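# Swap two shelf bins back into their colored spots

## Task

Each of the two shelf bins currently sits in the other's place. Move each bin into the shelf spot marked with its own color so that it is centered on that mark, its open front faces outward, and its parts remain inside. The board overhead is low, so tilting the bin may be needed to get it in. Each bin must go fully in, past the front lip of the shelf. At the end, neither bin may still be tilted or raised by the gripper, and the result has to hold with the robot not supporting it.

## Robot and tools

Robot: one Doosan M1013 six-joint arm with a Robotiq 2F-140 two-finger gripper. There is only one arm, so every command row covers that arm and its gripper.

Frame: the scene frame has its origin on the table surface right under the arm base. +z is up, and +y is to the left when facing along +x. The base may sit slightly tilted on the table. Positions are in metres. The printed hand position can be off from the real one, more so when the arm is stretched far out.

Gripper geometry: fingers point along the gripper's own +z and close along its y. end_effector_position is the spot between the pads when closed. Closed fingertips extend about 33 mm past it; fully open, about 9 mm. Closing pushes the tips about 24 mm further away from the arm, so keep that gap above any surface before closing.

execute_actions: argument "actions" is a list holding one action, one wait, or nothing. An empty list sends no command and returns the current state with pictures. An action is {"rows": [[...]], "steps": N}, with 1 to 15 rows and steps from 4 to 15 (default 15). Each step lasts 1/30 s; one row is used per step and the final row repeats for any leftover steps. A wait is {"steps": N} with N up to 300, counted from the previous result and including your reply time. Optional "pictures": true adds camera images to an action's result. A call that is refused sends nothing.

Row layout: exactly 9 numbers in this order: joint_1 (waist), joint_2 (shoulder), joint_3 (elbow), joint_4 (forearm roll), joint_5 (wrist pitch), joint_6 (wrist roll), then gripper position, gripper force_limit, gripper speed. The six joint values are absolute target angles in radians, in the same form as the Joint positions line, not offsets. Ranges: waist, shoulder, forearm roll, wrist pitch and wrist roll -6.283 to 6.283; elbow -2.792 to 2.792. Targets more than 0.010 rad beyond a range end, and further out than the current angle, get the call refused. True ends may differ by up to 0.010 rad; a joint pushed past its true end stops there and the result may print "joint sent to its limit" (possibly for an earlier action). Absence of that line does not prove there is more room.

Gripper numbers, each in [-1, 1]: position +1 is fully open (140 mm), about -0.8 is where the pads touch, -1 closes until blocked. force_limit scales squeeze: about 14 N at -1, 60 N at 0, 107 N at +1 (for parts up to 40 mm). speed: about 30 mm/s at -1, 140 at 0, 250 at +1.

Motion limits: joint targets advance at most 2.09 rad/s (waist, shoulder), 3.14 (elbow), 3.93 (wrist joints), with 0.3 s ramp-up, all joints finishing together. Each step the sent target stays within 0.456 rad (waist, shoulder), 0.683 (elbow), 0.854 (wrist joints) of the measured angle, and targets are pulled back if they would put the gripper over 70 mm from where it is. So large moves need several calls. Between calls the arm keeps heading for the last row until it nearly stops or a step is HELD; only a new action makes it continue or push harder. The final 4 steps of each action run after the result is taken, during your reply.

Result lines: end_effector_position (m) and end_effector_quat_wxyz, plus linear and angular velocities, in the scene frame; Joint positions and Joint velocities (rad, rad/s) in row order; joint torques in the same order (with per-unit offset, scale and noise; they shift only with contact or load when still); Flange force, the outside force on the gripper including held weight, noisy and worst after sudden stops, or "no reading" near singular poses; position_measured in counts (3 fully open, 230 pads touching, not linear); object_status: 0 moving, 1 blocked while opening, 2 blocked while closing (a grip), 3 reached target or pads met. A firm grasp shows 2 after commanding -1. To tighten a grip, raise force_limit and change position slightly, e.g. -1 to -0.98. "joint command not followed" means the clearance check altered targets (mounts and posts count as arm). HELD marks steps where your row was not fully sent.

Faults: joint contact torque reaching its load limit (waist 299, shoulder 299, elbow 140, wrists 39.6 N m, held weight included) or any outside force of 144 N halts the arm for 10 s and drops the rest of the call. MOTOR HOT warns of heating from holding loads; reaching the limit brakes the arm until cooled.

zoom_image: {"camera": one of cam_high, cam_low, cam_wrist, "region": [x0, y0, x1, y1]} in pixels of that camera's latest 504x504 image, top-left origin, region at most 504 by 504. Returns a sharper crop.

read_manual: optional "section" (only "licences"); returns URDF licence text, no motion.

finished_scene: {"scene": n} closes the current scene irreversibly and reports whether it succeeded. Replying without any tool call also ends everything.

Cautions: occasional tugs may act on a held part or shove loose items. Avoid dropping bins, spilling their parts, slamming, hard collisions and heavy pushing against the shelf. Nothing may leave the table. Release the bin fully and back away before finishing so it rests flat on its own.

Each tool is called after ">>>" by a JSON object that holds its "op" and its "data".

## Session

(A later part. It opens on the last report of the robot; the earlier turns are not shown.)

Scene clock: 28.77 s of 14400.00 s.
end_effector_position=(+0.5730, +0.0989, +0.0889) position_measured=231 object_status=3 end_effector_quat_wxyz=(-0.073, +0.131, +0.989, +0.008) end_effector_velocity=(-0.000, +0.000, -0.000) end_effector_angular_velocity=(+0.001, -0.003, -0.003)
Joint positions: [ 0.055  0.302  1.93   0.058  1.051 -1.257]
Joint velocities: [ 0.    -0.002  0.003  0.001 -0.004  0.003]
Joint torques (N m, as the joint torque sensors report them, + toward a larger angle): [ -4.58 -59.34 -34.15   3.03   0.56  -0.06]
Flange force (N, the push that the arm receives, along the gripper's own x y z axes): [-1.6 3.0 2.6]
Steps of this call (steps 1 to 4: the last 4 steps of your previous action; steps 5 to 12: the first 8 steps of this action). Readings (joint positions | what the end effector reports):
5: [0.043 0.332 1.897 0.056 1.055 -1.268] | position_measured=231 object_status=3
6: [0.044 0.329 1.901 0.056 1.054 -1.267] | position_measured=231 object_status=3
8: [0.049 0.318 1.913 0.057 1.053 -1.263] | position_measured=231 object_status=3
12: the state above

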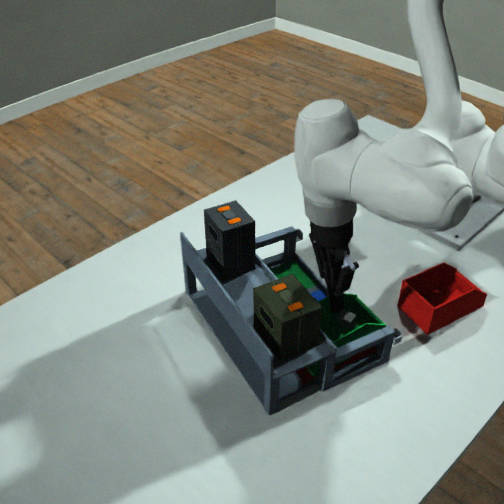

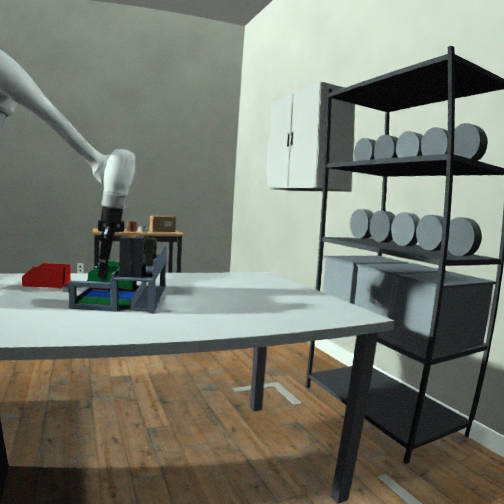

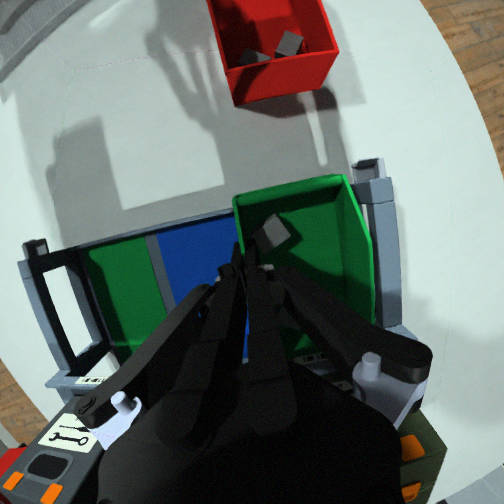

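>>> {"op": "execute_actions", "data": {"actions": [{"rows":[[0.0674,0.2724,1.9632,0.06,1.0466,-1.2454,-1,0.5,-0.5],[0.0674,0.2724,1.9632,0.06,1.0466,-1.2454,-1,0.5,-0.5],[0.0674,0.2724,1.9632,0.06,1.0466,-1.2454,-1,0.5,-0.5],[0.0798,0.2426,1.9964,0.0625,1.0425,-1.2343,-1,0.5,-0.5],[0.0798,0.2426,1.9964,0.0625,1.0425,-1.2343,-1,0.5,-0.5],[0.0798,0.2426,1.9964,0.0625,1.0425,-1.2343,-1,0.5,-0.5],[0.0922,0.2128,2.0296,0.0646,1.0385,-1.2231,-1,0.5,-0.5],[0.0922,0.2128,2.0296,0.0646,1.0385,-1.2231,-1,0.5,-0.5],[0.0922,0.2128,2.0296,0.0646,1.0385,-1.2231,-1,0.5,-0.5],[0.1046,0.183,2.0628,0.0668,1.0344,-1.212,-1,0.5,-0.5]]}]}}

>>> {"op": "execute_actions", "data": {"actions": [{"rows":[[0.047,0.16,2.083,0.057,1.039,-1.2644,-1,0.5,-0.5],[0.047,0.16,2.083,0.057,1.039,-1.2644,-1,0.5,-0.5],[0.047,0.16,2.083,0.057,1.039,-1.2644,-1,0.5,-0.5],[-0.01,0.138,2.103,0.048,1.044,-1.317,-1,0.5,-0.5],[-0.01,0.138,2.103,0.048,1.044,-1.317,-1,0.5,-0.5],[-0.01,0.138,2.103,0.048,1.044,-1.317,-1,0.5,-0.5],[-0.067,0.118,2.1235,0.038,1.046,-1.369,-1,0.5,-0.5],[-0.067,0.118,2.1235,0.038,1.046,-1.369,-1,0.5,-0.5],[-0.067,0.118,2.1235,0.038,1.046,-1.369,-1,0.5,-0.5],[-0.1244,0.098,2.1437,0.0286,1.048,-1.4217,-1,0.5,-0.5]]}], "pictures": true}}

>>> {"op": "execute_actions", "data": {"actions": [{"rows":[[-0.169,0.044,2.193,0.023,1.023,-1.463,-1,0.5,-0.5],[-0.169,0.044,2.193,0.023,1.023,-1.463,-1,0.5,-0.5],[-0.169,0.044,2.193,0.023,1.023,-1.463,-1,0.5,-0.5],[-0.2135,-0.01,2.243,0.017,0.997,-1.505,-1,0.5,-0.5],[-0.2135,-0.01,2.243,0.017,0.997,-1.505,-1,0.5,-0.5],[-0.2135,-0.01,2.243,0.017,0.997,-1.505,-1,0.5,-0.5],[-0.258,-0.0636,2.292,0.011,0.972,-1.5465,-1,0.5,-0.5],[-0.258,-0.0636,2.292,0.011,0.972,-1.5465,-1,0.5,-0.5],[-0.258,-0.0636,2.292,0.011,0.972,-1.5465,-1,0.5,-0.5],[-0.3026,-0.1174,2.342,0.006,0.947,-1.588,-1,0.5,-0.5],[-0.3026,-0.1174,2.342,0.006,0.947,-1.588,-1,0.5,-0.5],[-0.3026,-0.1174,2.342,0.006,0.947,-1.588,-1,0.5,-0.5],[-0.3471,-0.1713,2.3913,0,0.9216,-1.6297,-1,0.5,-0.5]]}]}}

>>> {"op": "execute_actions", "data": {"actions": [{"steps":10}], "pictures": true}}

Scene clock: 29.70 s of 14400.00 s.
end_effector_position=(+0.5085, +0.1162, +0.0990) position_measured=231 object_status=3 end_effector_quat_wxyz=(-0.073, +0.132, +0.989, +0.008) end_effector_velocity=(-0.233, +0.051, +0.022) end_effector_angular_velocity=(+0.001, +0.002, -0.011)
Joint positions: [ 0.095  0.207  2.036  0.065  1.037 -1.221]
Joint velocities: [ 0.137 -0.334  0.382  0.027 -0.053  0.13 ]
Joint torques (N m, as the joint torque sensors report them, + toward a larger angle): [ 10.38 -77.61 -21.97   2.05   2.1   -0.15]
Flange force (N, the push that the arm receives, along the gripper's own x y z axes): [-6.7 3.0 1.2]
Steps of this call (steps 1 to 4: the last 4 steps of your previous action; steps 5 to 15: the robot went on to your last target; steps 16 to 17: nothing new was sent; steps 18 to 28: the first 11 steps of this action). Readings (joint positions | what the end effector reports):
18: [0.055 0.302 1.930 0.058 1.051 -1.257] | position_measured=231 object_status=3
19: [0.056 0.299 1.934 0.058 1.050 -1.255] | position_measured=231 object_status=3
21: [0.065 0.277 1.958 0.060 1.047 -1.247] | position_measured=231 object_status=3
25: [0.082 0.236 2.003 0.063 1.041 -1.232] | position_measured=231 object_status=3
28: the state above

Scene clock: 30.20 s of 14400.00 s.
end_effector_position=(+0.4636, +0.0260, +0.1089) position_measured=231 object_status=3 end_effector_quat_wxyz=(-0.073, +0.131, +0.989, +0.008) end_effector_velocity=(-0.127, -0.306, +0.015) end_effector_angular_velocity=(+0.003, +0.006, +0.012)
Joint positions: [-0.07   0.117  2.124  0.038  1.046 -1.371]
Joint velocities: [-0.61  -0.214  0.217 -0.101  0.022 -0.565]
Joint torques (N m, as the joint torque sensors report them, + toward a larger angle): [-10.34 -46.94 -29.44   2.17   1.26  -0.05]
Flange force (N, the push that the arm receives, along the gripper's own x y z axes): [1.1 4.9 -0.9]
Steps of this call (steps 1 to 4: the last 4 steps of your previous action; steps 5 to 15: the first 11 steps of this action). Readings (joint positions | what the end effector reports):
5: [0.105 0.183 2.063 0.067 1.034 -1.212] | position_measured=231 object_status=3
6: [0.101 0.182 2.064 0.066 1.035 -1.215] | position_measured=231 object_status=3
8: [0.073 0.170 2.074 0.060 1.038 -1.243] | position_measured=231 object_status=3
12: [-0.011 0.138 2.104 0.048 1.044 -1.318] | position_measured=231 object_status=3
15: the state above

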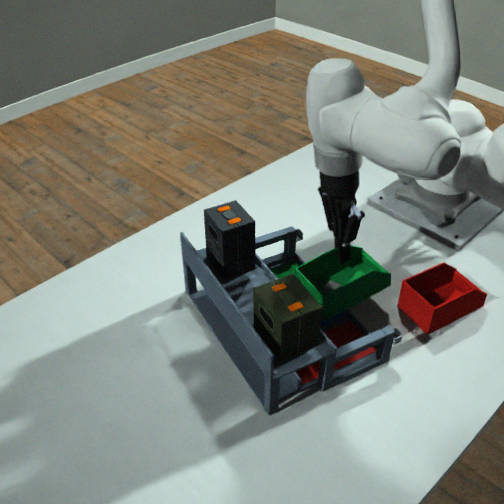

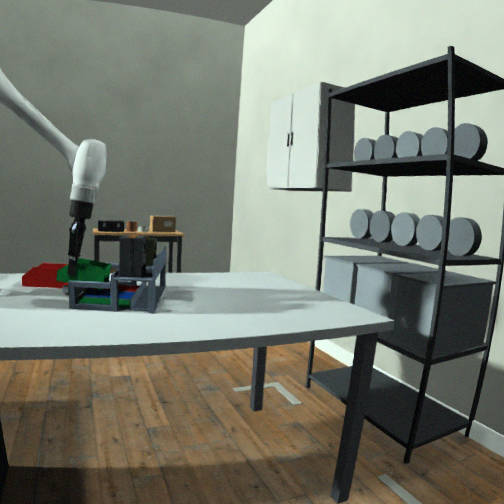

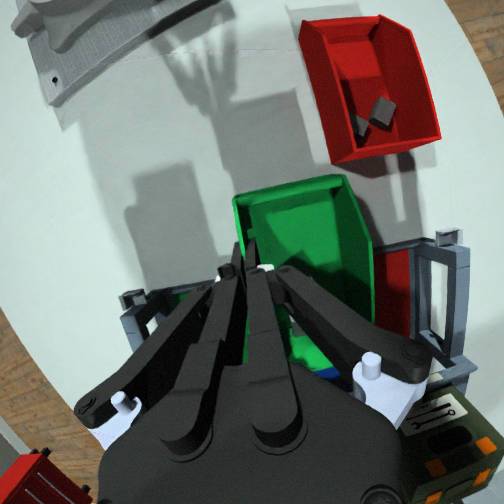

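Scene clock: 30.70 s of 14400.00 s.
end_effector_position=(+0.3803, -0.0518, +0.1147) position_measured=231 object_status=3 end_effector_quat_wxyz=(-0.027, +0.131, +0.991, +0.006) end_effector_velocity=(-0.252, -0.145, -0.009) end_effector_angular_velocity=(-0.095, -0.314, -0.002)
Joint positions: [-0.261 -0.067  2.295  0.011  0.97  -1.549]
Joint velocities: [-0.482 -0.572  0.524 -0.054 -0.276 -0.449]
Joint torques (N m, as the joint torque sensors report them, + toward a larger angle): [ -1.87 -45.04 -24.5    2.2    1.5    0.24]
Flange force (N, the push that the arm receives, along the gripper's own x y z axes): [-10.1 3.4 4.8]
Steps of this call (steps 1 to 4: the last 4 steps of your previous action; steps 5 to 15: the first 11 steps of this action). Readings (joint positions | what the end effector reports):
5: [-0.125 0.098 2.144 0.029 1.048 -1.422] | position_measured=231 object_status=3
6: [-0.128 0.094 2.147 0.028 1.045 -1.425] | position_measured=231 object_status=3
8: [-0.151 0.066 2.173 0.025 1.032 -1.446] | position_measured=231 object_status=3
12: [-0.216 -0.013 2.245 0.017 0.996 -1.507] | position_measured=231 object_status=3
15: the state above

Scene clock: 31.03 s of 14400.00 s.
end_effector_position=(+0.3333, -0.0737, +0.1101) position_measured=231 object_status=3 end_effector_quat_wxyz=(+0.001, +0.130, +0.991, -0.002) end_effector_velocity=(-0.001, +0.000, -0.001) end_effector_angular_velocity=(-0.000, +0.002, +0.001)
Joint positions: [-0.347 -0.171  2.391  0.     0.922 -1.63 ]
Joint velocities: [ 0.     0.     0.002 -0.001 -0.    -0.001]
Joint torques (N m, as the joint torque sensors report them, + toward a larger angle): [ -6.34 -14.9  -30.71   0.63   1.09   0.91]
Flange force (N, the push that the arm receives, along the gripper's own x y z axes): [-3.7 15.9 -1.0]
Kept back: nothing.
Steps of this call (steps 1 to 4: the last 4 steps of your previous action; steps 5 to 10: the robot went on to your last target). Readings (joint positions | what the end effector reports):
1: [-0.278 -0.088 2.314 0.009 0.961 -1.565] | position_measured=231 object_status=3
2: [-0.292 -0.104 2.330 0.007 0.953 -1.578] | position_measured=231 object_status=3
4: [-0.322 -0.141 2.364 0.003 0.936 -1.607] | position_measured=231 object_status=3
8: [-0.347 -0.171 2.391 0.000 0.922 -1.630] | position_measured=231 object_status=3
10: the state above

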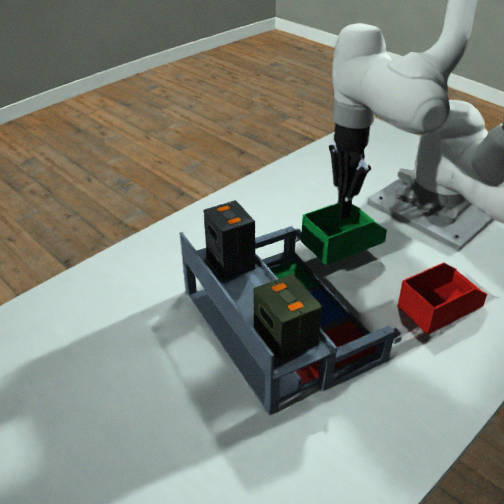

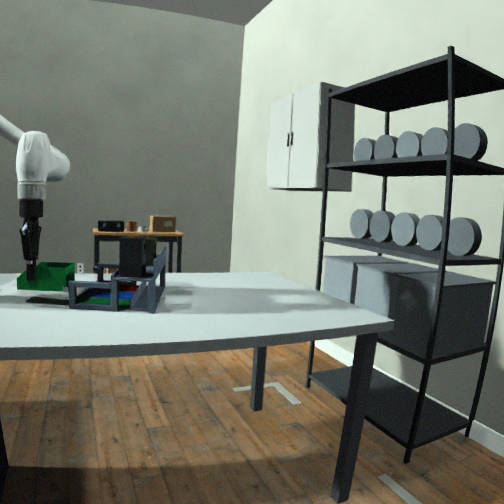

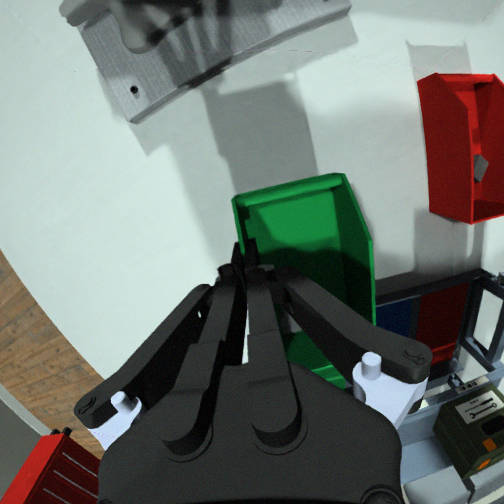

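>>> {"op": "execute_actions", "data": {"actions": [{"rows":[[-0.3471,-0.148,2.408,0,0.8816,-1.6297,-1,0.5,-0.5],[-0.3471,-0.148,2.408,0,0.8816,-1.6297,-1,0.5,-0.5],[-0.3471,-0.148,2.408,0,0.8816,-1.6297,-1,0.5,-0.5],[-0.3471,-0.125,2.424,0,0.8426,-1.6297,-1,0.5,-0.5],[-0.3471,-0.125,2.424,0,0.8426,-1.6297,-1,0.5,-0.5],[-0.3471,-0.125,2.424,0,0.8426,-1.6297,-1,0.5,-0.5],[-0.3471,-0.11,2.434,0,0.8176,-1.6297,-1,0.5,-0.5],[-0.3471,-0.11,2.434,0,0.8176,-1.6297,-1,0.5,-0.5],[-0.3471,-0.11,2.434,0,0.8176,-1.6297,-1,0.5,-0.5],[-0.3471,-0.1018,2.4394,0,0.804,-1.6297,-1,0.5,-0.5]]}]}}

>>> {"op": "execute_actions", "data": {"actions": [{"rows":[[-0.3471,-0.1018,2.4394,0,0.804,-1.6297,-0.3,0.5,-0.3]],"steps":12}]}}

>>> {"op": "execute_actions", "data": {"actions": [{"rows":[[-0.3471,-0.2,2.369,0,0.9726,-1.6297,-0.3,0.5,-0.3]],"steps":12}]}}

>>> {"op": "execute_actions", "data": {"actions": [{"rows":[[-0.069,-0.168,2.344,0,0.9656,-1.3516,-0.3,0.5,-0.3]]}]}}

>>> {"op": "execute_actions", "data": {"actions": [{"steps":10}], "pictures": true}}

Scene clock: 31.67 s of 14400.00 s.
end_effector_position=(+0.3334, -0.0740, +0.0691) position_measured=231 object_status=3 end_effector_quat_wxyz=(+0.001, +0.130, +0.992, -0.002) end_effector_velocity=(+0.004, -0.002, -0.083) end_effector_angular_velocity=(-0.006, -0.016, +0.001)
Joint positions: [-0.347 -0.107  2.436 -0.     0.812 -1.63 ]
Joint velocities: [-0.     0.139  0.089 -0.    -0.244 -0.001]
Joint torques (N m, as the joint torque sensors report them, + toward a larger angle): [ -8.65  -4.21 -21.48   0.42   0.2    0.98]
Flange force (N, the push that the arm receives, along the gripper's own x y z axes): [-9.0 13.9 2.1]
Steps of this call (steps 1 to 8: the robot went on to your last target; steps 9 to 19: the first 11 steps of this action). Readings (joint positions | what the end effector reports):
9: [-0.347 -0.171 2.391 0.000 0.921 -1.630] | position_measured=231 object_status=3
10: [-0.347 -0.168 2.394 0.000 0.915 -1.630] | position_measured=231 object_status=3
12: [-0.347 -0.150 2.407 -0.000 0.885 -1.630] | position_measured=231 object_status=3
16: [-0.347 -0.120 2.427 -0.000 0.834 -1.630] | position_measured=231 object_status=3
19: the state above

Scene clock: 32.07 s of 14400.00 s.
end_effector_position=(+0.3332, -0.0739, +0.0660) position_measured=194 object_status=0 end_effector_quat_wxyz=(+0.001, +0.130, +0.992, -0.002) end_effector_velocity=(+0.000, +0.000, -0.000) end_effector_angular_velocity=(+0.001, -0.000, -0.001)
Joint positions: [-0.347 -0.102  2.439 -0.     0.804 -1.63 ]
Joint velocities: [-0.     0.     0.     0.001 -0.     0.   ]
Joint torques (N m, as the joint torque sensors report them, + toward a larger angle): [ -0.63 -19.51 -27.17   2.36   0.43   0.06]
Flange force (N, the push that the arm receives, along the gripper's own x y z axes): [-4.8 1.5 -1.7]
Steps of this call (steps 1 to 4: the last 4 steps of your previous action; steps 5 to 12: the first 8 steps of this action). Readings (joint positions | what the end effector reports):
5: [-0.347 -0.102 2.439 -0.000 0.804 -1.630] | position_measured=231 object_status=0
6: [-0.347 -0.102 2.439 -0.000 0.804 -1.630] | position_measured=231 object_status=0
8: [-0.347 -0.102 2.439 -0.000 0.804 -1.630] | position_measured=217 object_status=0
12: the state above

Scene clock: 32.47 s of 14400.00 s.
end_effector_position=(+0.3326, -0.0734, +0.1295) position_measured=167 object_status=3 end_effector_quat_wxyz=(+0.001, +0.130, +0.991, -0.002) end_effector_velocity=(-0.007, +0.003, +0.042) end_effector_angular_velocity=(+0.001, +0.002, -0.001)
Joint positions: [-0.347 -0.199  2.37   0.     0.971 -1.63 ]
Joint velocities: [ 0.    -0.067 -0.041  0.001  0.111  0.   ]
Joint torques (N m, as the joint torque sensors report them, + toward a larger angle): [ -7.66  20.24 -18.13   2.19   0.54   0.2 ]
Flange force (N, the push that the arm receives, along the gripper's own x y z axes): [-7.2 5.5 0.9]
Steps of this call (steps 1 to 4: the last 4 steps of your previous action; steps 5 to 12: the first 8 steps of this action). Readings (joint positions | what the end effector reports):
5: [-0.347 -0.102 2.439 -0.000 0.804 -1.630] | position_measured=167 object_status=0
6: [-0.347 -0.105 2.437 -0.000 0.811 -1.630] | position_measured=167 object_status=0
8: [-0.347 -0.134 2.416 -0.000 0.862 -1.630] | position_measured=167 object_status=0
12: the state above

Scene clock: 32.97 s of 14400.00 s.
end_effector_position=(+0.3562, +0.0132, +0.1299) position_measured=167 object_status=3 end_effector_quat_wxyz=(+0.001, +0.130, +0.992, -0.002) end_effector_velocity=(+0.024, +0.179, +0.003) end_effector_angular_velocity=(-0.000, -0.004, +0.006)
Joint positions: [-0.088 -0.17   2.346  0.     0.966 -1.371]
Joint velocities: [ 0.508  0.05  -0.046 -0.    -0.007  0.502]
Joint torques (N m, as the joint torque sensors report them, + toward a larger angle): [-11.98 -10.85 -31.04   2.64   0.7    0.18]
Flange force (N, the push that the arm receives, along the gripper's own x y z axes): [0.0 3.8 -5.3]
Steps of this call (steps 1 to 4: the last 4 steps of your previous action; steps 5 to 15: the first 11 steps of this action). Readings (joint positions | what the end effector reports):
5: [-0.347 -0.200 2.369 0.000 0.973 -1.630] | position_measured=167 object_status=3
6: [-0.343 -0.199 2.369 0.000 0.972 -1.627] | position_measured=167 object_status=3
8: [-0.314 -0.194 2.366 0.000 0.970 -1.597] | position_measured=167 object_status=3
12: [-0.173 -0.178 2.353 0.000 0.967 -1.455] | position_measured=167 object_status=3
15: the state above

Scene clock: 33.30 s of 14400.00 s.
end_effector_position=(+0.3571, +0.0200, +0.1300) position_measured=167 object_status=3 end_effector_quat_wxyz=(+0.001, +0.130, +0.992, -0.002) end_effector_velocity=(+0.000, +0.000, +0.000) end_effector_angular_velocity=(-0.000, -0.000, -0.000)
Joint positions: [-0.069 -0.168  2.344 -0.     0.966 -1.352]
Joint velocities: [ 0.  0. -0. -0. -0.  0.]
Joint torques (N m, as the joint torque sensors report them, + toward a larger angle): [ -4.03 -14.36 -32.2    2.79   0.69  -0.23]
Flange force (N, the push that the arm receives, along the gripper's own x y z axes): [3.7 11.0 -3.9]
Kept back: nothing.
Steps of this call (steps 1 to 4: the last 4 steps of your previous action; steps 5 to 10: the robot went on to your last target). Readings (joint positions | what the end effector reports):
1: [-0.075 -0.169 2.345 0.000 0.966 -1.358] | position_measured=167 object_status=3
2: [-0.070 -0.168 2.344 0.000 0.966 -1.353] | position_measured=167 object_status=3
4: [-0.069 -0.168 2.344 -0.000 0.966 -1.352] | position_measured=167 object_status=3
8: [-0.069 -0.168 2.344 -0.000 0.966 -1.352] | position_measured=167 object_status=3
10: the state above

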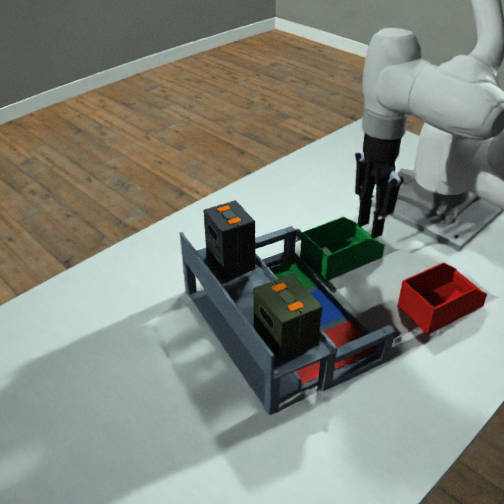

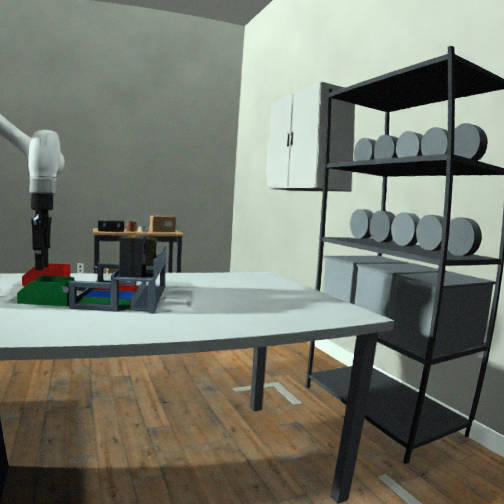

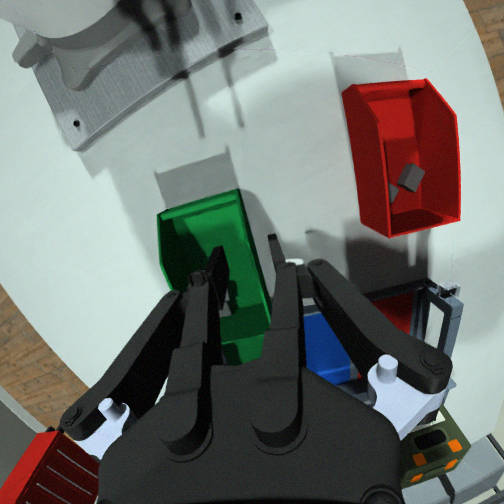

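>>> {"op": "execute_actions", "data": {"actions": [{"rows":[[-0.069,-0.0678,2.417,0,0.7924,-1.3516,-0.3,0.5,-0.5]],"steps":13}]}}

>>> {"op": "execute_actions", "data": {"actions": [{"rows":[[-0.069,-0.0678,2.417,0,0.7924,-1.3516,-1,0.5,-0.5]]}]}}

>>> {"op": "execute_actions", "data": {"actions": [{"steps":10}]}}

>>> {"op": "execute_actions", "data": {"actions": [{"rows":[[-0.069,-0.09,2.4,0,0.8316,-1.3516,-1,0.5,-0.5],[-0.069,-0.09,2.4,0,0.8316,-1.3516,-1,0.5,-0.5],[-0.069,-0.09,2.4,0,0.8316,-1.3516,-1,0.5,-0.5],[-0.069,-0.115,2.383,0,0.8736,-1.3516,-1,0.5,-0.5],[-0.069,-0.115,2.383,0,0.8736,-1.3516,-1,0.5,-0.5],[-0.069,-0.115,2.383,0,0.8736,-1.3516,-1,0.5,-0.5],[-0.067,-0.139,2.365,0,0.9156,-1.3496,-1,0.5,-0.5]],"steps":11}]}}

>>> {"op": "execute_actions", "data": {"actions": [{"rows":[[-0.083,-0.075,2.31,0.007,0.944,-1.3695,-1,0.5,-0.5],[-0.083,-0.075,2.31,0.007,0.944,-1.3695,-1,0.5,-0.5],[-0.083,-0.075,2.31,0.007,0.944,-1.3695,-1,0.5,-0.5],[-0.0995,-0.011,2.2545,0.014,0.9726,-1.3895,-1,0.5,-0.5],[-0.0995,-0.011,2.2545,0.014,0.9726,-1.3895,-1,0.5,-0.5],[-0.0995,-0.011,2.2545,0.014,0.9726,-1.3895,-1,0.5,-0.5],[-0.116,0.0525,2.199,0.021,1.001,-1.4097,-1,0.5,-0.5],[-0.116,0.0525,2.199,0.021,1.001,-1.4097,-1,0.5,-0.5],[-0.116,0.0525,2.199,0.021,1.001,-1.4097,-1,0.5,-0.5],[-0.1324,0.115,2.145,0.0286,1.0296,-1.4297,-1,0.5,-0.5]]}]}}

>>> {"op": "execute_actions", "data": {"actions": [{"steps":10}], "pictures": true}}

Scene clock: 34.10 s of 14400.00 s.
end_effector_position=(+0.3571, +0.0197, +0.0629) position_measured=167 object_status=3 end_effector_quat_wxyz=(+0.000, +0.130, +0.991, -0.002) end_effector_velocity=(+0.005, -0.000, -0.001) end_effector_angular_velocity=(-0.001, -0.016, +0.000)
Joint positions: [-0.069 -0.068  2.417 -0.     0.793 -1.352]
Joint velocities: [-0.     0.     0.001  0.    -0.018 -0.   ]
Joint torques (N m, as the joint torque sensors report them, + toward a larger angle): [  0.6  -30.18 -30.08   2.52   0.37   0.41]
Flange force (N, the push that the arm receives, along the gripper's own x y z axes): [1.8 1.5 -11.9]
Steps of this call (steps 1 to 15: the robot went on to your last target; steps 16 to 24: the first 9 steps of this action). Readings (joint positions | what the end effector reports):
16: [-0.069 -0.168 2.344 -0.000 0.965 -1.352] | position_measured=167 object_status=3
17: [-0.069 -0.164 2.346 -0.000 0.959 -1.352] | position_measured=167 object_status=3
19: [-0.069 -0.135 2.368 -0.000 0.907 -1.352] | position_measured=167 object_status=3
23: [-0.069 -0.068 2.416 -0.000 0.795 -1.352] | position_measured=167 object_status=3
24: the state above

Scene clock: 34.60 s of 14400.00 s.
end_effector_position=(+0.3571, +0.0197, +0.0628) position_measured=210 object_status=0 end_effector_quat_wxyz=(+0.001, +0.130, +0.991, -0.002) end_effector_velocity=(-0.000, +0.000, -0.000) end_effector_angular_velocity=(+0.001, +0.001, -0.000)
Joint positions: [-0.069 -0.068  2.417 -0.     0.792 -1.352]
Joint velocities: [ 0.     0.     0.     0.001  0.    -0.   ]
Joint torques (N m, as the joint torque sensors report them, + toward a larger angle): [ -2.   -22.86 -27.71   2.57   0.81  -0.09]
Flange force (N, the push that the arm receives, along the gripper's own x y z axes): [-2.5 6.6 0.9]
Steps of this call (steps 1 to 4: the last 4 steps of your previous action; steps 5 to 15: the first 11 steps of this action). Readings (joint positions | what the end effector reports):
5: [-0.069 -0.068 2.417 -0.000 0.792 -1.352] | position_measured=167 object_status=0
6: [-0.069 -0.068 2.417 -0.000 0.792 -1.352] | position_measured=169 object_status=0
8: [-0.069 -0.068 2.417 -0.000 0.792 -1.352] | position_measured=178 object_status=0
12: [-0.069 -0.068 2.417 -0.000 0.792 -1.352] | position_measured=197 object_status=0
15: the state above

Scene clock: 34.93 s of 14400.00 s.
end_effector_position=(+0.3571, +0.0198, +0.0629) position_measured=231 object_status=3 end_effector_quat_wxyz=(+0.001, +0.130, +0.991, -0.002) end_effector_velocity=(-0.000, +0.000, -0.000) end_effector_angular_velocity=(+0.000, +0.001, -0.000)
Joint positions: [-0.069 -0.068  2.417  0.     0.792 -1.352]
Joint velocities: [ 0.     0.     0.001  0.    -0.     0.   ]
Joint torques (N m, as the joint torque sensors report them, + toward a larger angle): [ -5.41 -17.43 -20.74   2.01   0.48   1.69]
Flange force (N, the push that the arm receives, along the gripper's own x y z axes): [-2.6 11.4 -16.1]
Kept back: nothing.
Steps of this call (steps 1 to 4: the last 4 steps of your previous action; steps 5 to 10: the robot went on to your last target). Readings (joint positions | what the end effector reports):
1: [-0.069 -0.068 2.417 -0.000 0.792 -1.352] | position_measured=215 object_status=0
2: [-0.069 -0.068 2.417 -0.000 0.792 -1.352] | position_measured=220 object_status=0
4: [-0.069 -0.068 2.417 0.000 0.792 -1.352] | position_measured=229 object_status=0
8: [-0.069 -0.068 2.417 0.000 0.792 -1.352] | position_measured=231 object_status=0
10: the state above

Scene clock: 35.17 s of 14400.00 s.
end_effector_position=(+0.3588, +0.0198, +0.0929) position_measured=231 object_status=3 end_effector_quat_wxyz=(+0.001, +0.130, +0.991, -0.002) end_effector_velocity=(-0.002, +0.001, +0.101) end_effector_angular_velocity=(+0.000, -0.007, +0.001)
Joint positions: [-0.069 -0.114  2.384  0.     0.871 -1.352]
Joint velocities: [ 0.001 -0.161 -0.103  0.     0.256 -0.   ]
Joint torques (N m, as the joint torque sensors report them, + toward a larger angle): [ -7.     1.64 -18.94   1.16   0.77   0.51]
Flange force (N, the push that the arm receives, along the gripper's own x y z axes): [-5.0 10.1 3.6]
Steps of this call (steps 1 to 7: the first 7 steps of this action). Readings (joint positions | what the end effector reports):
1: [-0.069 -0.068 2.417 0.000 0.792 -1.352] | position_measured=231 object_status=3
2: [-0.069 -0.071 2.415 0.000 0.799 -1.352] | position_measured=231 object_status=3
4: [-0.069 -0.088 2.401 0.000 0.828 -1.352] | position_measured=231 object_status=3
7: the state above

Scene clock: 35.67 s of 14400.00 s.
end_effector_position=(+0.4318, +0.0024, +0.1063) position_measured=231 object_status=3 end_effector_quat_wxyz=(-0.055, +0.131, +0.990, +0.005) end_effector_velocity=(+0.256, -0.075, -0.042) end_effector_angular_velocity=(+0.122, +0.382, -0.001)
Joint positions: [-0.116  0.052  2.199  0.021  1.001 -1.41 ]
Joint velocities: [-0.172  0.667 -0.586  0.077  0.313 -0.217]
Joint torques (N m, as the joint torque sensors report them, + toward a larger angle): [ -7.98 -17.18 -37.67   3.75  -0.27  -0.2 ]
Flange force (N, the push that the arm receives, along the gripper's own x y z axes): [0.9 2.4 -0.1]
Steps of this call (steps 1 to 4: the last 4 steps of your previous action; steps 5 to 15: the first 11 steps of this action). Readings (joint positions | what the end effector reports):
5: [-0.067 -0.139 2.365 0.000 0.915 -1.350] | position_measured=231 object_status=3
6: [-0.068 -0.136 2.362 0.000 0.917 -1.351] | position_measured=231 object_status=3
8: [-0.076 -0.107 2.337 0.003 0.930 -1.362] | position_measured=231 object_status=3
12: [-0.099 -0.013 2.256 0.014 0.972 -1.389] | position_measured=231 object_status=3
15: the state above

Scene clock: 36.00 s of 14400.00 s.
end_effector_position=(+0.4554, -0.0049, +0.1011) position_measured=231 object_status=3 end_effector_quat_wxyz=(-0.073, +0.131, +0.989, +0.009) end_effector_velocity=(+0.000, +0.000, +0.000) end_effector_angular_velocity=(+0.000, -0.001, -0.000)
Joint positions: [-0.132  0.115  2.145  0.029  1.03  -1.43 ]
Joint velocities: [-0.    -0.001 -0.     0.    -0.     0.   ]
Joint torques (N m, as the joint torque sensors report them, + toward a larger angle): [ -3.91 -45.   -31.65   2.31   1.06   0.13]
Flange force (N, the push that the arm receives, along the gripper's own x y z axes): [-1.5 8.0 2.8]
Kept back: nothing.
Steps of this call (steps 1 to 4: the last 4 steps of your previous action; steps 5 to 10: the robot went on to your last target). Readings (joint positions | what the end effector reports):
1: [-0.122 0.076 2.179 0.024 1.012 -1.417] | position_measured=231 object_status=3
2: [-0.127 0.096 2.162 0.026 1.021 -1.423] | position_measured=231 object_status=3
4: [-0.132 0.114 2.146 0.029 1.029 -1.429] | position_measured=231 object_status=3
8: [-0.132 0.115 2.145 0.029 1.030 -1.430] | position_measured=231 object_status=3
10: the state above

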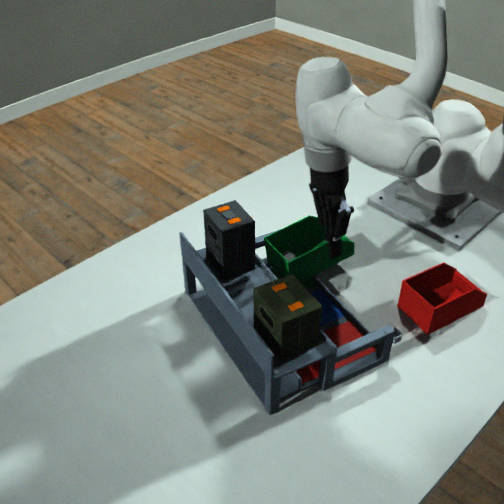

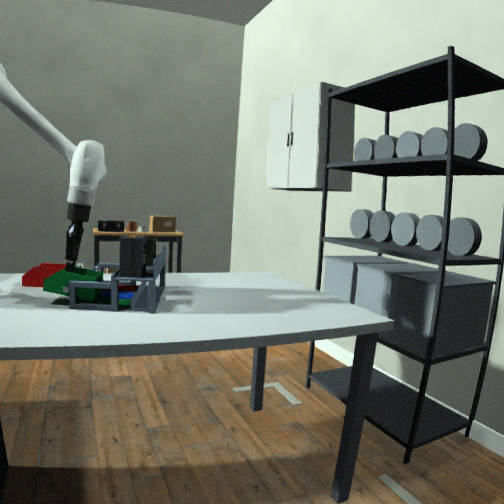

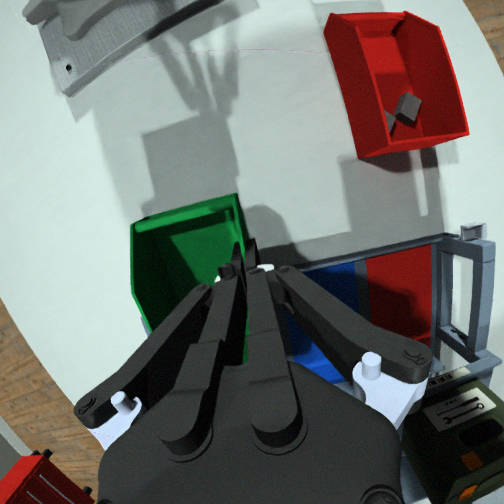

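Same hold as the red. Slide in carefully.

>>> {"op": "execute_actions", "data": {"actions": [{"rows":[[-0.1355,0.133,2.1275,0.028,1.0295,-1.4325,-1,0.5,-0.5],[-0.1355,0.133,2.1275,0.028,1.0295,-1.4325,-1,0.5,-0.5],[-0.1355,0.133,2.1275,0.028,1.0295,-1.4325,-1,0.5,-0.5],[-0.1387,0.1505,2.11,0.027,1.029,-1.4354,-1,0.5,-0.5],[-0.1387,0.1505,2.11,0.027,1.029,-1.4354,-1,0.5,-0.5],[-0.1387,0.1505,2.11,0.027,1.029,-1.4354,-1,0.5,-0.5],[-0.1417,0.168,2.0927,0.027,1.029,-1.438,-1,0.5,-0.5],[-0.1417,0.168,2.0927,0.027,1.029,-1.438,-1,0.5,-0.5],[-0.1417,0.168,2.0927,0.027,1.029,-1.438,-1,0.5,-0.5],[-0.1448,0.186,2.0752,0.026,1.029,-1.4409,-1,0.5,-0.5]]}]}}

>>> {"op": "execute_actions", "data": {"actions": [{"rows":[[-0.1472,0.201,2.058,0.026,1.0307,-1.443,-1,0.5,-0.5],[-0.1472,0.201,2.058,0.026,1.0307,-1.443,-1,0.5,-0.5],[-0.1472,0.201,2.058,0.026,1.0307,-1.443,-1,0.5,-0.5],[-0.1472,0.201,2.058,0.026,1.0307,-1.443,-1,0.5,-0.5],[-0.1495,0.2166,2.0412,0.025,1.0323,-1.445,-1,0.5,-0.5]],"steps":13}], "pictures": true}}

>>> {"op": "zoom_image", "data": {"camera": "cam_low", "region": [50, 220, 190, 330]}}

Scene clock: 36.60 s of 14400.00 s.
end_effector_position=(+0.4899, -0.0140, +0.0957) position_measured=231 object_status=3 end_effector_quat_wxyz=(-0.073, +0.131, +0.989, +0.009) end_effector_velocity=(+0.134, -0.037, -0.023) end_effector_angular_velocity=(-0.006, -0.001, +0.010)
Joint positions: [-0.142  0.172  2.089  0.027  1.029 -1.439]
Joint velocities: [-0.036  0.222 -0.223 -0.014 -0.    -0.037]
Joint torques (N m, as the joint torque sensors report them, + toward a larger angle): [-10.15 -25.01 -38.     3.35  -0.79  -0.29]
Flange force (N, the push that the arm receives, along the gripper's own x y z axes): [2.2 5.0 -3.2]
Steps of this call (steps 1 to 7: the robot went on to your last target; steps 8 to 18: the first 11 steps of this action). Readings (joint positions | what the end effector reports):
8: [-0.132 0.115 2.145 0.029 1.030 -1.430] | position_measured=231 object_status=3
9: [-0.133 0.118 2.141 0.029 1.030 -1.430] | position_measured=231 object_status=3
11: [-0.135 0.132 2.128 0.028 1.030 -1.432] | position_measured=231 object_status=3
15: [-0.139 0.155 2.106 0.027 1.029 -1.436] | position_measured=231 object_status=3
18: the state above

Scene clock: 37.03 s of 14400.00 s.
end_effector_position=(+0.5174, -0.0214, +0.0917) position_measured=231 object_status=3 end_effector_quat_wxyz=(-0.074, +0.131, +0.989, +0.008) end_effector_velocity=(-0.001, +0.000, -0.001) end_effector_angular_velocity=(+0.000, +0.006, +0.001)
Joint positions: [-0.15   0.217  2.041  0.025  1.032 -1.445]
Joint velocities: [ 0.     0.003 -0.    -0.001  0.004 -0.   ]
Joint torques (N m, as the joint torque sensors report them, + toward a larger angle): [  0.14 -58.42 -29.41   2.48   1.6   -0.05]
Flange force (N, the push that the arm receives, along the gripper's own x y z axes): [3.2 3.1 -0.5]
Steps of this call (steps 1 to 4: the last 4 steps of your previous action; steps 5 to 13: the first 9 steps of this action). Readings (joint positions | what the end effector reports):
5: [-0.145 0.186 2.075 0.026 1.029 -1.441] | position_measured=231 object_status=3
6: [-0.145 0.190 2.071 0.026 1.029 -1.441] | position_measured=231 object_status=3
8: [-0.147 0.200 2.058 0.026 1.030 -1.443] | position_measured=231 object_status=3
12: [-0.149 0.216 2.042 0.025 1.032 -1.445] | position_measured=231 object_status=3
13: the state above

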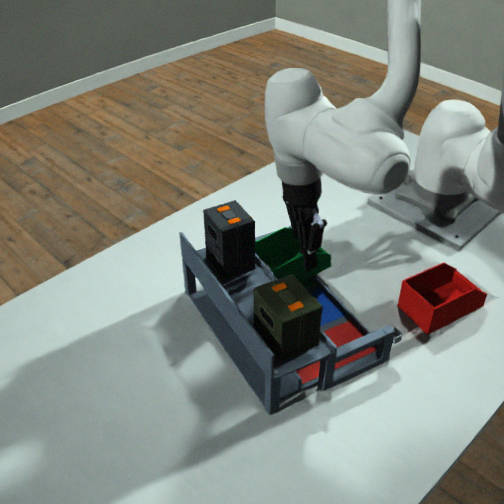

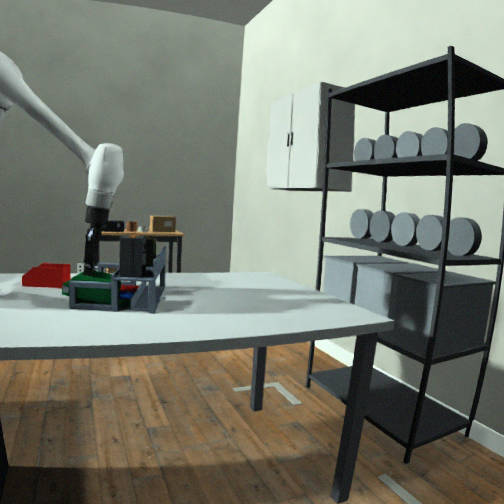

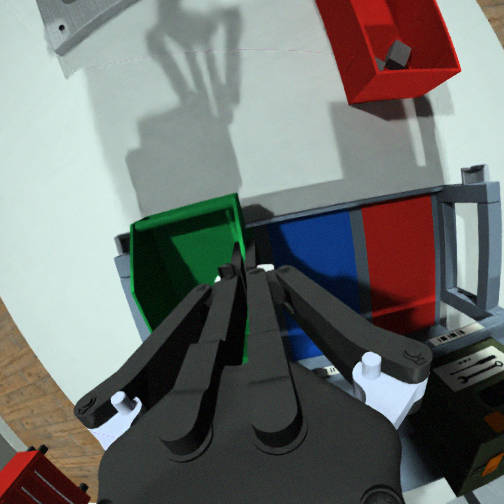

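Region (50, 220, 190, 330) of cam_low's 504x504 image, scaled by 3.600, with more detail than that image has; it fills the top 396 rows of this view, and the rest is white.

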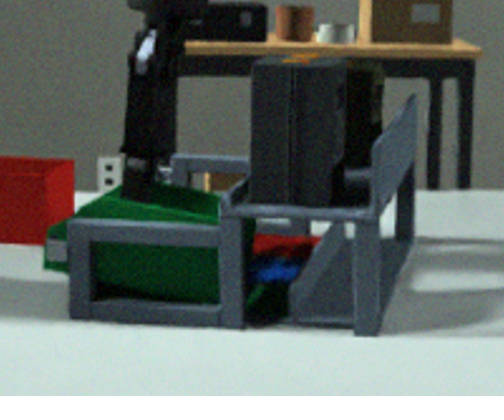

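>>> {"op": "execute_actions", "data": {"actions": [{"rows":[[-0.152,0.232,2.024,0.025,1.034,-1.447,-1,0.5,-0.5],[-0.152,0.232,2.024,0.025,1.034,-1.447,-1,0.5,-0.5],[-0.152,0.232,2.024,0.025,1.034,-1.447,-1,0.5,-0.5],[-0.1543,0.2473,2.0072,0.0245,1.0357,-1.4494,-1,0.5,-0.5],[-0.1543,0.2473,2.0072,0.0245,1.0357,-1.4494,-1,0.5,-0.5],[-0.1543,0.2473,2.0072,0.0245,1.0357,-1.4494,-1,0.5,-0.5],[-0.1567,0.2625,1.99,0.024,1.0373,-1.4515,-1,0.5,-0.5],[-0.1567,0.2625,1.99,0.024,1.0373,-1.4515,-1,0.5,-0.5],[-0.1567,0.2625,1.99,0.024,1.0373,-1.4515,-1,0.5,-0.5],[-0.159,0.2775,1.9733,0.0236,1.0394,-1.4536,-1,0.5,-0.5]]}]}}

>>> {"op": "execute_actions", "data": {"actions": [{"steps":6}]}}

>>> {"op": "execute_actions", "data": {"actions": [{"rows":[[-0.1558,0.2625,2.0,0.018,0.9905,-1.4468,-1,0.5,-0.5],[-0.1558,0.2625,2.0,0.018,0.9905,-1.4468,-1,0.5,-0.5],[-0.1558,0.2625,2.0,0.018,0.9905,-1.4468,-1,0.5,-0.5],[-0.1527,0.248,2.0262,0.012,0.942,-1.441,-1,0.5,-0.5],[-0.1527,0.248,2.0262,0.012,0.942,-1.441,-1,0.5,-0.5],[-0.1527,0.248,2.0262,0.012,0.942,-1.441,-1,0.5,-0.5],[-0.1495,0.233,2.0525,0.006,0.8935,-1.435,-1,0.5,-0.5],[-0.1495,0.233,2.0525,0.006,0.8935,-1.435,-1,0.5,-0.5],[-0.1495,0.233,2.0525,0.006,0.8935,-1.435,-1,0.5,-0.5],[-0.1462,0.218,2.079,0,0.8446,-1.4288,-1,0.5,-0.5]]}]}}

>>> {"op": "execute_actions", "data": {"actions": [{"steps":6}], "pictures": true}}

Scene clock: 37.63 s of 14400.00 s.
end_effector_position=(+0.5489, -0.0299, +0.0869) position_measured=231 object_status=3 end_effector_quat_wxyz=(-0.073, +0.131, +0.989, +0.009) end_effector_velocity=(+0.129, -0.034, -0.019) end_effector_angular_velocity=(-0.002, -0.000, +0.008)
Joint positions: [-0.157  0.266  1.986  0.024  1.038 -1.452]
Joint velocities: [-0.028  0.201 -0.233 -0.008  0.032 -0.03 ]
Joint torques (N m, as the joint torque sensors report them, + toward a larger angle): [-11.11 -31.41 -40.75   3.33  -0.32  -0.06]
Flange force (N, the push that the arm receives, along the gripper's own x y z axes): [8.6 3.6 -2.2]
Steps of this call (steps 1 to 4: the last 4 steps of your previous action; steps 5 to 7: the robot went on to your last target; steps 8 to 18: the first 11 steps of this action). Readings (joint positions | what the end effector reports):
8: [-0.150 0.217 2.041 0.025 1.032 -1.445] | position_measured=231 object_status=3
9: [-0.150 0.220 2.037 0.025 1.033 -1.445] | position_measured=231 object_status=3
11: [-0.152 0.232 2.024 0.025 1.034 -1.447] | position_measured=231 object_status=3
15: [-0.155 0.251 2.003 0.024 1.036 -1.450] | position_measured=231 object_status=3
18: the state above

Scene clock: 37.83 s of 14400.00 s.
end_effector_position=(+0.5558, -0.0318, +0.0856) position_measured=231 object_status=3 end_effector_quat_wxyz=(-0.074, +0.131, +0.989, +0.009) end_effector_velocity=(+0.000, +0.000, -0.000) end_effector_angular_velocity=(+0.000, +0.000, -0.000)
Joint positions: [-0.159  0.277  1.973  0.024  1.039 -1.454]
Joint velocities: [ 0.  0. -0.  0.  0.  0.]
Joint torques (N m, as the joint torque sensors report them, + toward a larger angle): [ -3.53 -57.73 -29.79   2.79   0.97   0.23]
Flange force (N, the push that the arm receives, along the gripper's own x y z axes): [0.4 5.3 -3.3]
Kept back: nothing.
Steps of this call (steps 1 to 4: the last 4 steps of your previous action; steps 5 to 6: the robot went on to your last target). Readings (joint positions | what the end effector reports):
1: [-0.158 0.274 1.978 0.024 1.039 -1.453] | position_measured=231 object_status=3
2: [-0.159 0.277 1.974 0.024 1.039 -1.454] | position_measured=231 object_status=3
4: [-0.159 0.277 1.973 0.024 1.039 -1.454] | position_measured=231 object_status=3
6: the state above

Scene clock: 38.20 s of 14400.00 s.
end_effector_position=(+0.5531, -0.0314, +0.0735) position_measured=231 object_status=3 end_effector_quat_wxyz=(-0.014, +0.131, +0.991, +0.000) end_effector_velocity=(-0.003, +0.002, -0.036) end_effector_angular_velocity=(-0.112, -0.449, +0.007)
Joint positions: [-0.149  0.23   2.058  0.005  0.882 -1.434]
Joint velocities: [ 0.036 -0.175  0.308 -0.07  -0.592  0.074]
Joint torques (N m, as the joint torque sensors report them, + toward a larger angle): [  3.39 -63.1  -22.46   1.4    0.54   0.17]
Flange force (N, the push that the arm receives, along the gripper's own x y z axes): [0.6 1.9 -3.2]
Steps of this call (steps 1 to 11: the first 11 steps of this action). Readings (joint positions | what the end effector reports):
1: [-0.159 0.277 1.973 0.024 1.039 -1.454] | position_measured=231 object_status=3
2: [-0.159 0.276 1.976 0.023 1.034 -1.454] | position_measured=231 object_status=3
4: [-0.156 0.265 1.996 0.019 0.998 -1.448] | position_measured=231 object_status=3
8: [-0.152 0.245 2.032 0.011 0.931 -1.440] | position_measured=231 object_status=3
11: the state above

Scene clock: 38.40 s of 14400.00 s.
end_effector_position=(+0.5523, -0.0311, +0.0713) position_measured=231 object_status=3 end_effector_quat_wxyz=(+0.001, +0.130, +0.991, -0.002) end_effector_velocity=(-0.001, +0.000, -0.001) end_effector_angular_velocity=(+0.000, +0.002, -0.000)
Joint positions: [-0.146  0.218  2.079  0.     0.845 -1.429]
Joint velocities: [ 0.     0.     0.002  0.    -0.001  0.   ]
Joint torques (N m, as the joint torque sensors report them, + toward a larger angle): [ -1.96 -55.69 -31.15   2.63   0.54  -0.25]
Flange force (N, the push that the arm receives, along the gripper's own x y z axes): [-2.6 4.1 4.1]
Kept back: nothing.
Steps of this call (steps 1 to 4: the last 4 steps of your previous action; steps 5 to 6: the robot went on to your last target). Readings (joint positions | what the end effector reports):
1: [-0.147 0.223 2.070 0.002 0.862 -1.431] | position_measured=231 object_status=3
2: [-0.146 0.219 2.077 0.000 0.849 -1.429] | position_measured=231 object_status=3
4: [-0.146 0.218 2.079 0.000 0.845 -1.429] | position_measured=231 object_status=3
6: the state above

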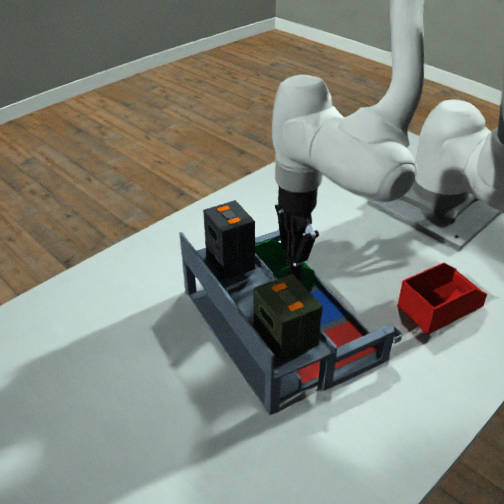

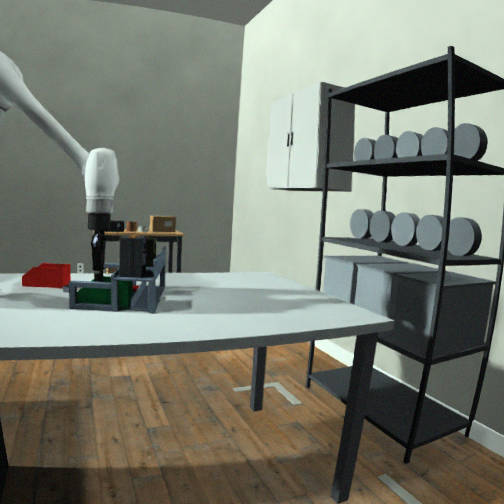

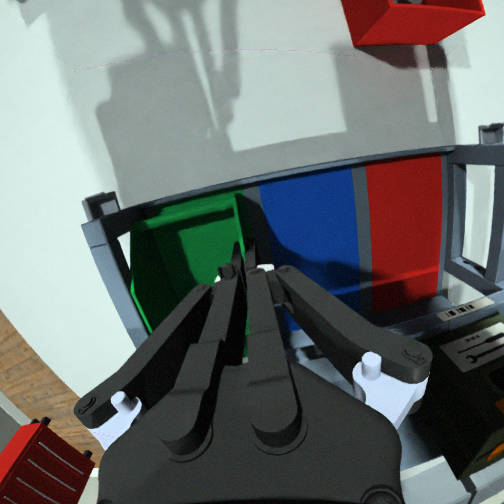

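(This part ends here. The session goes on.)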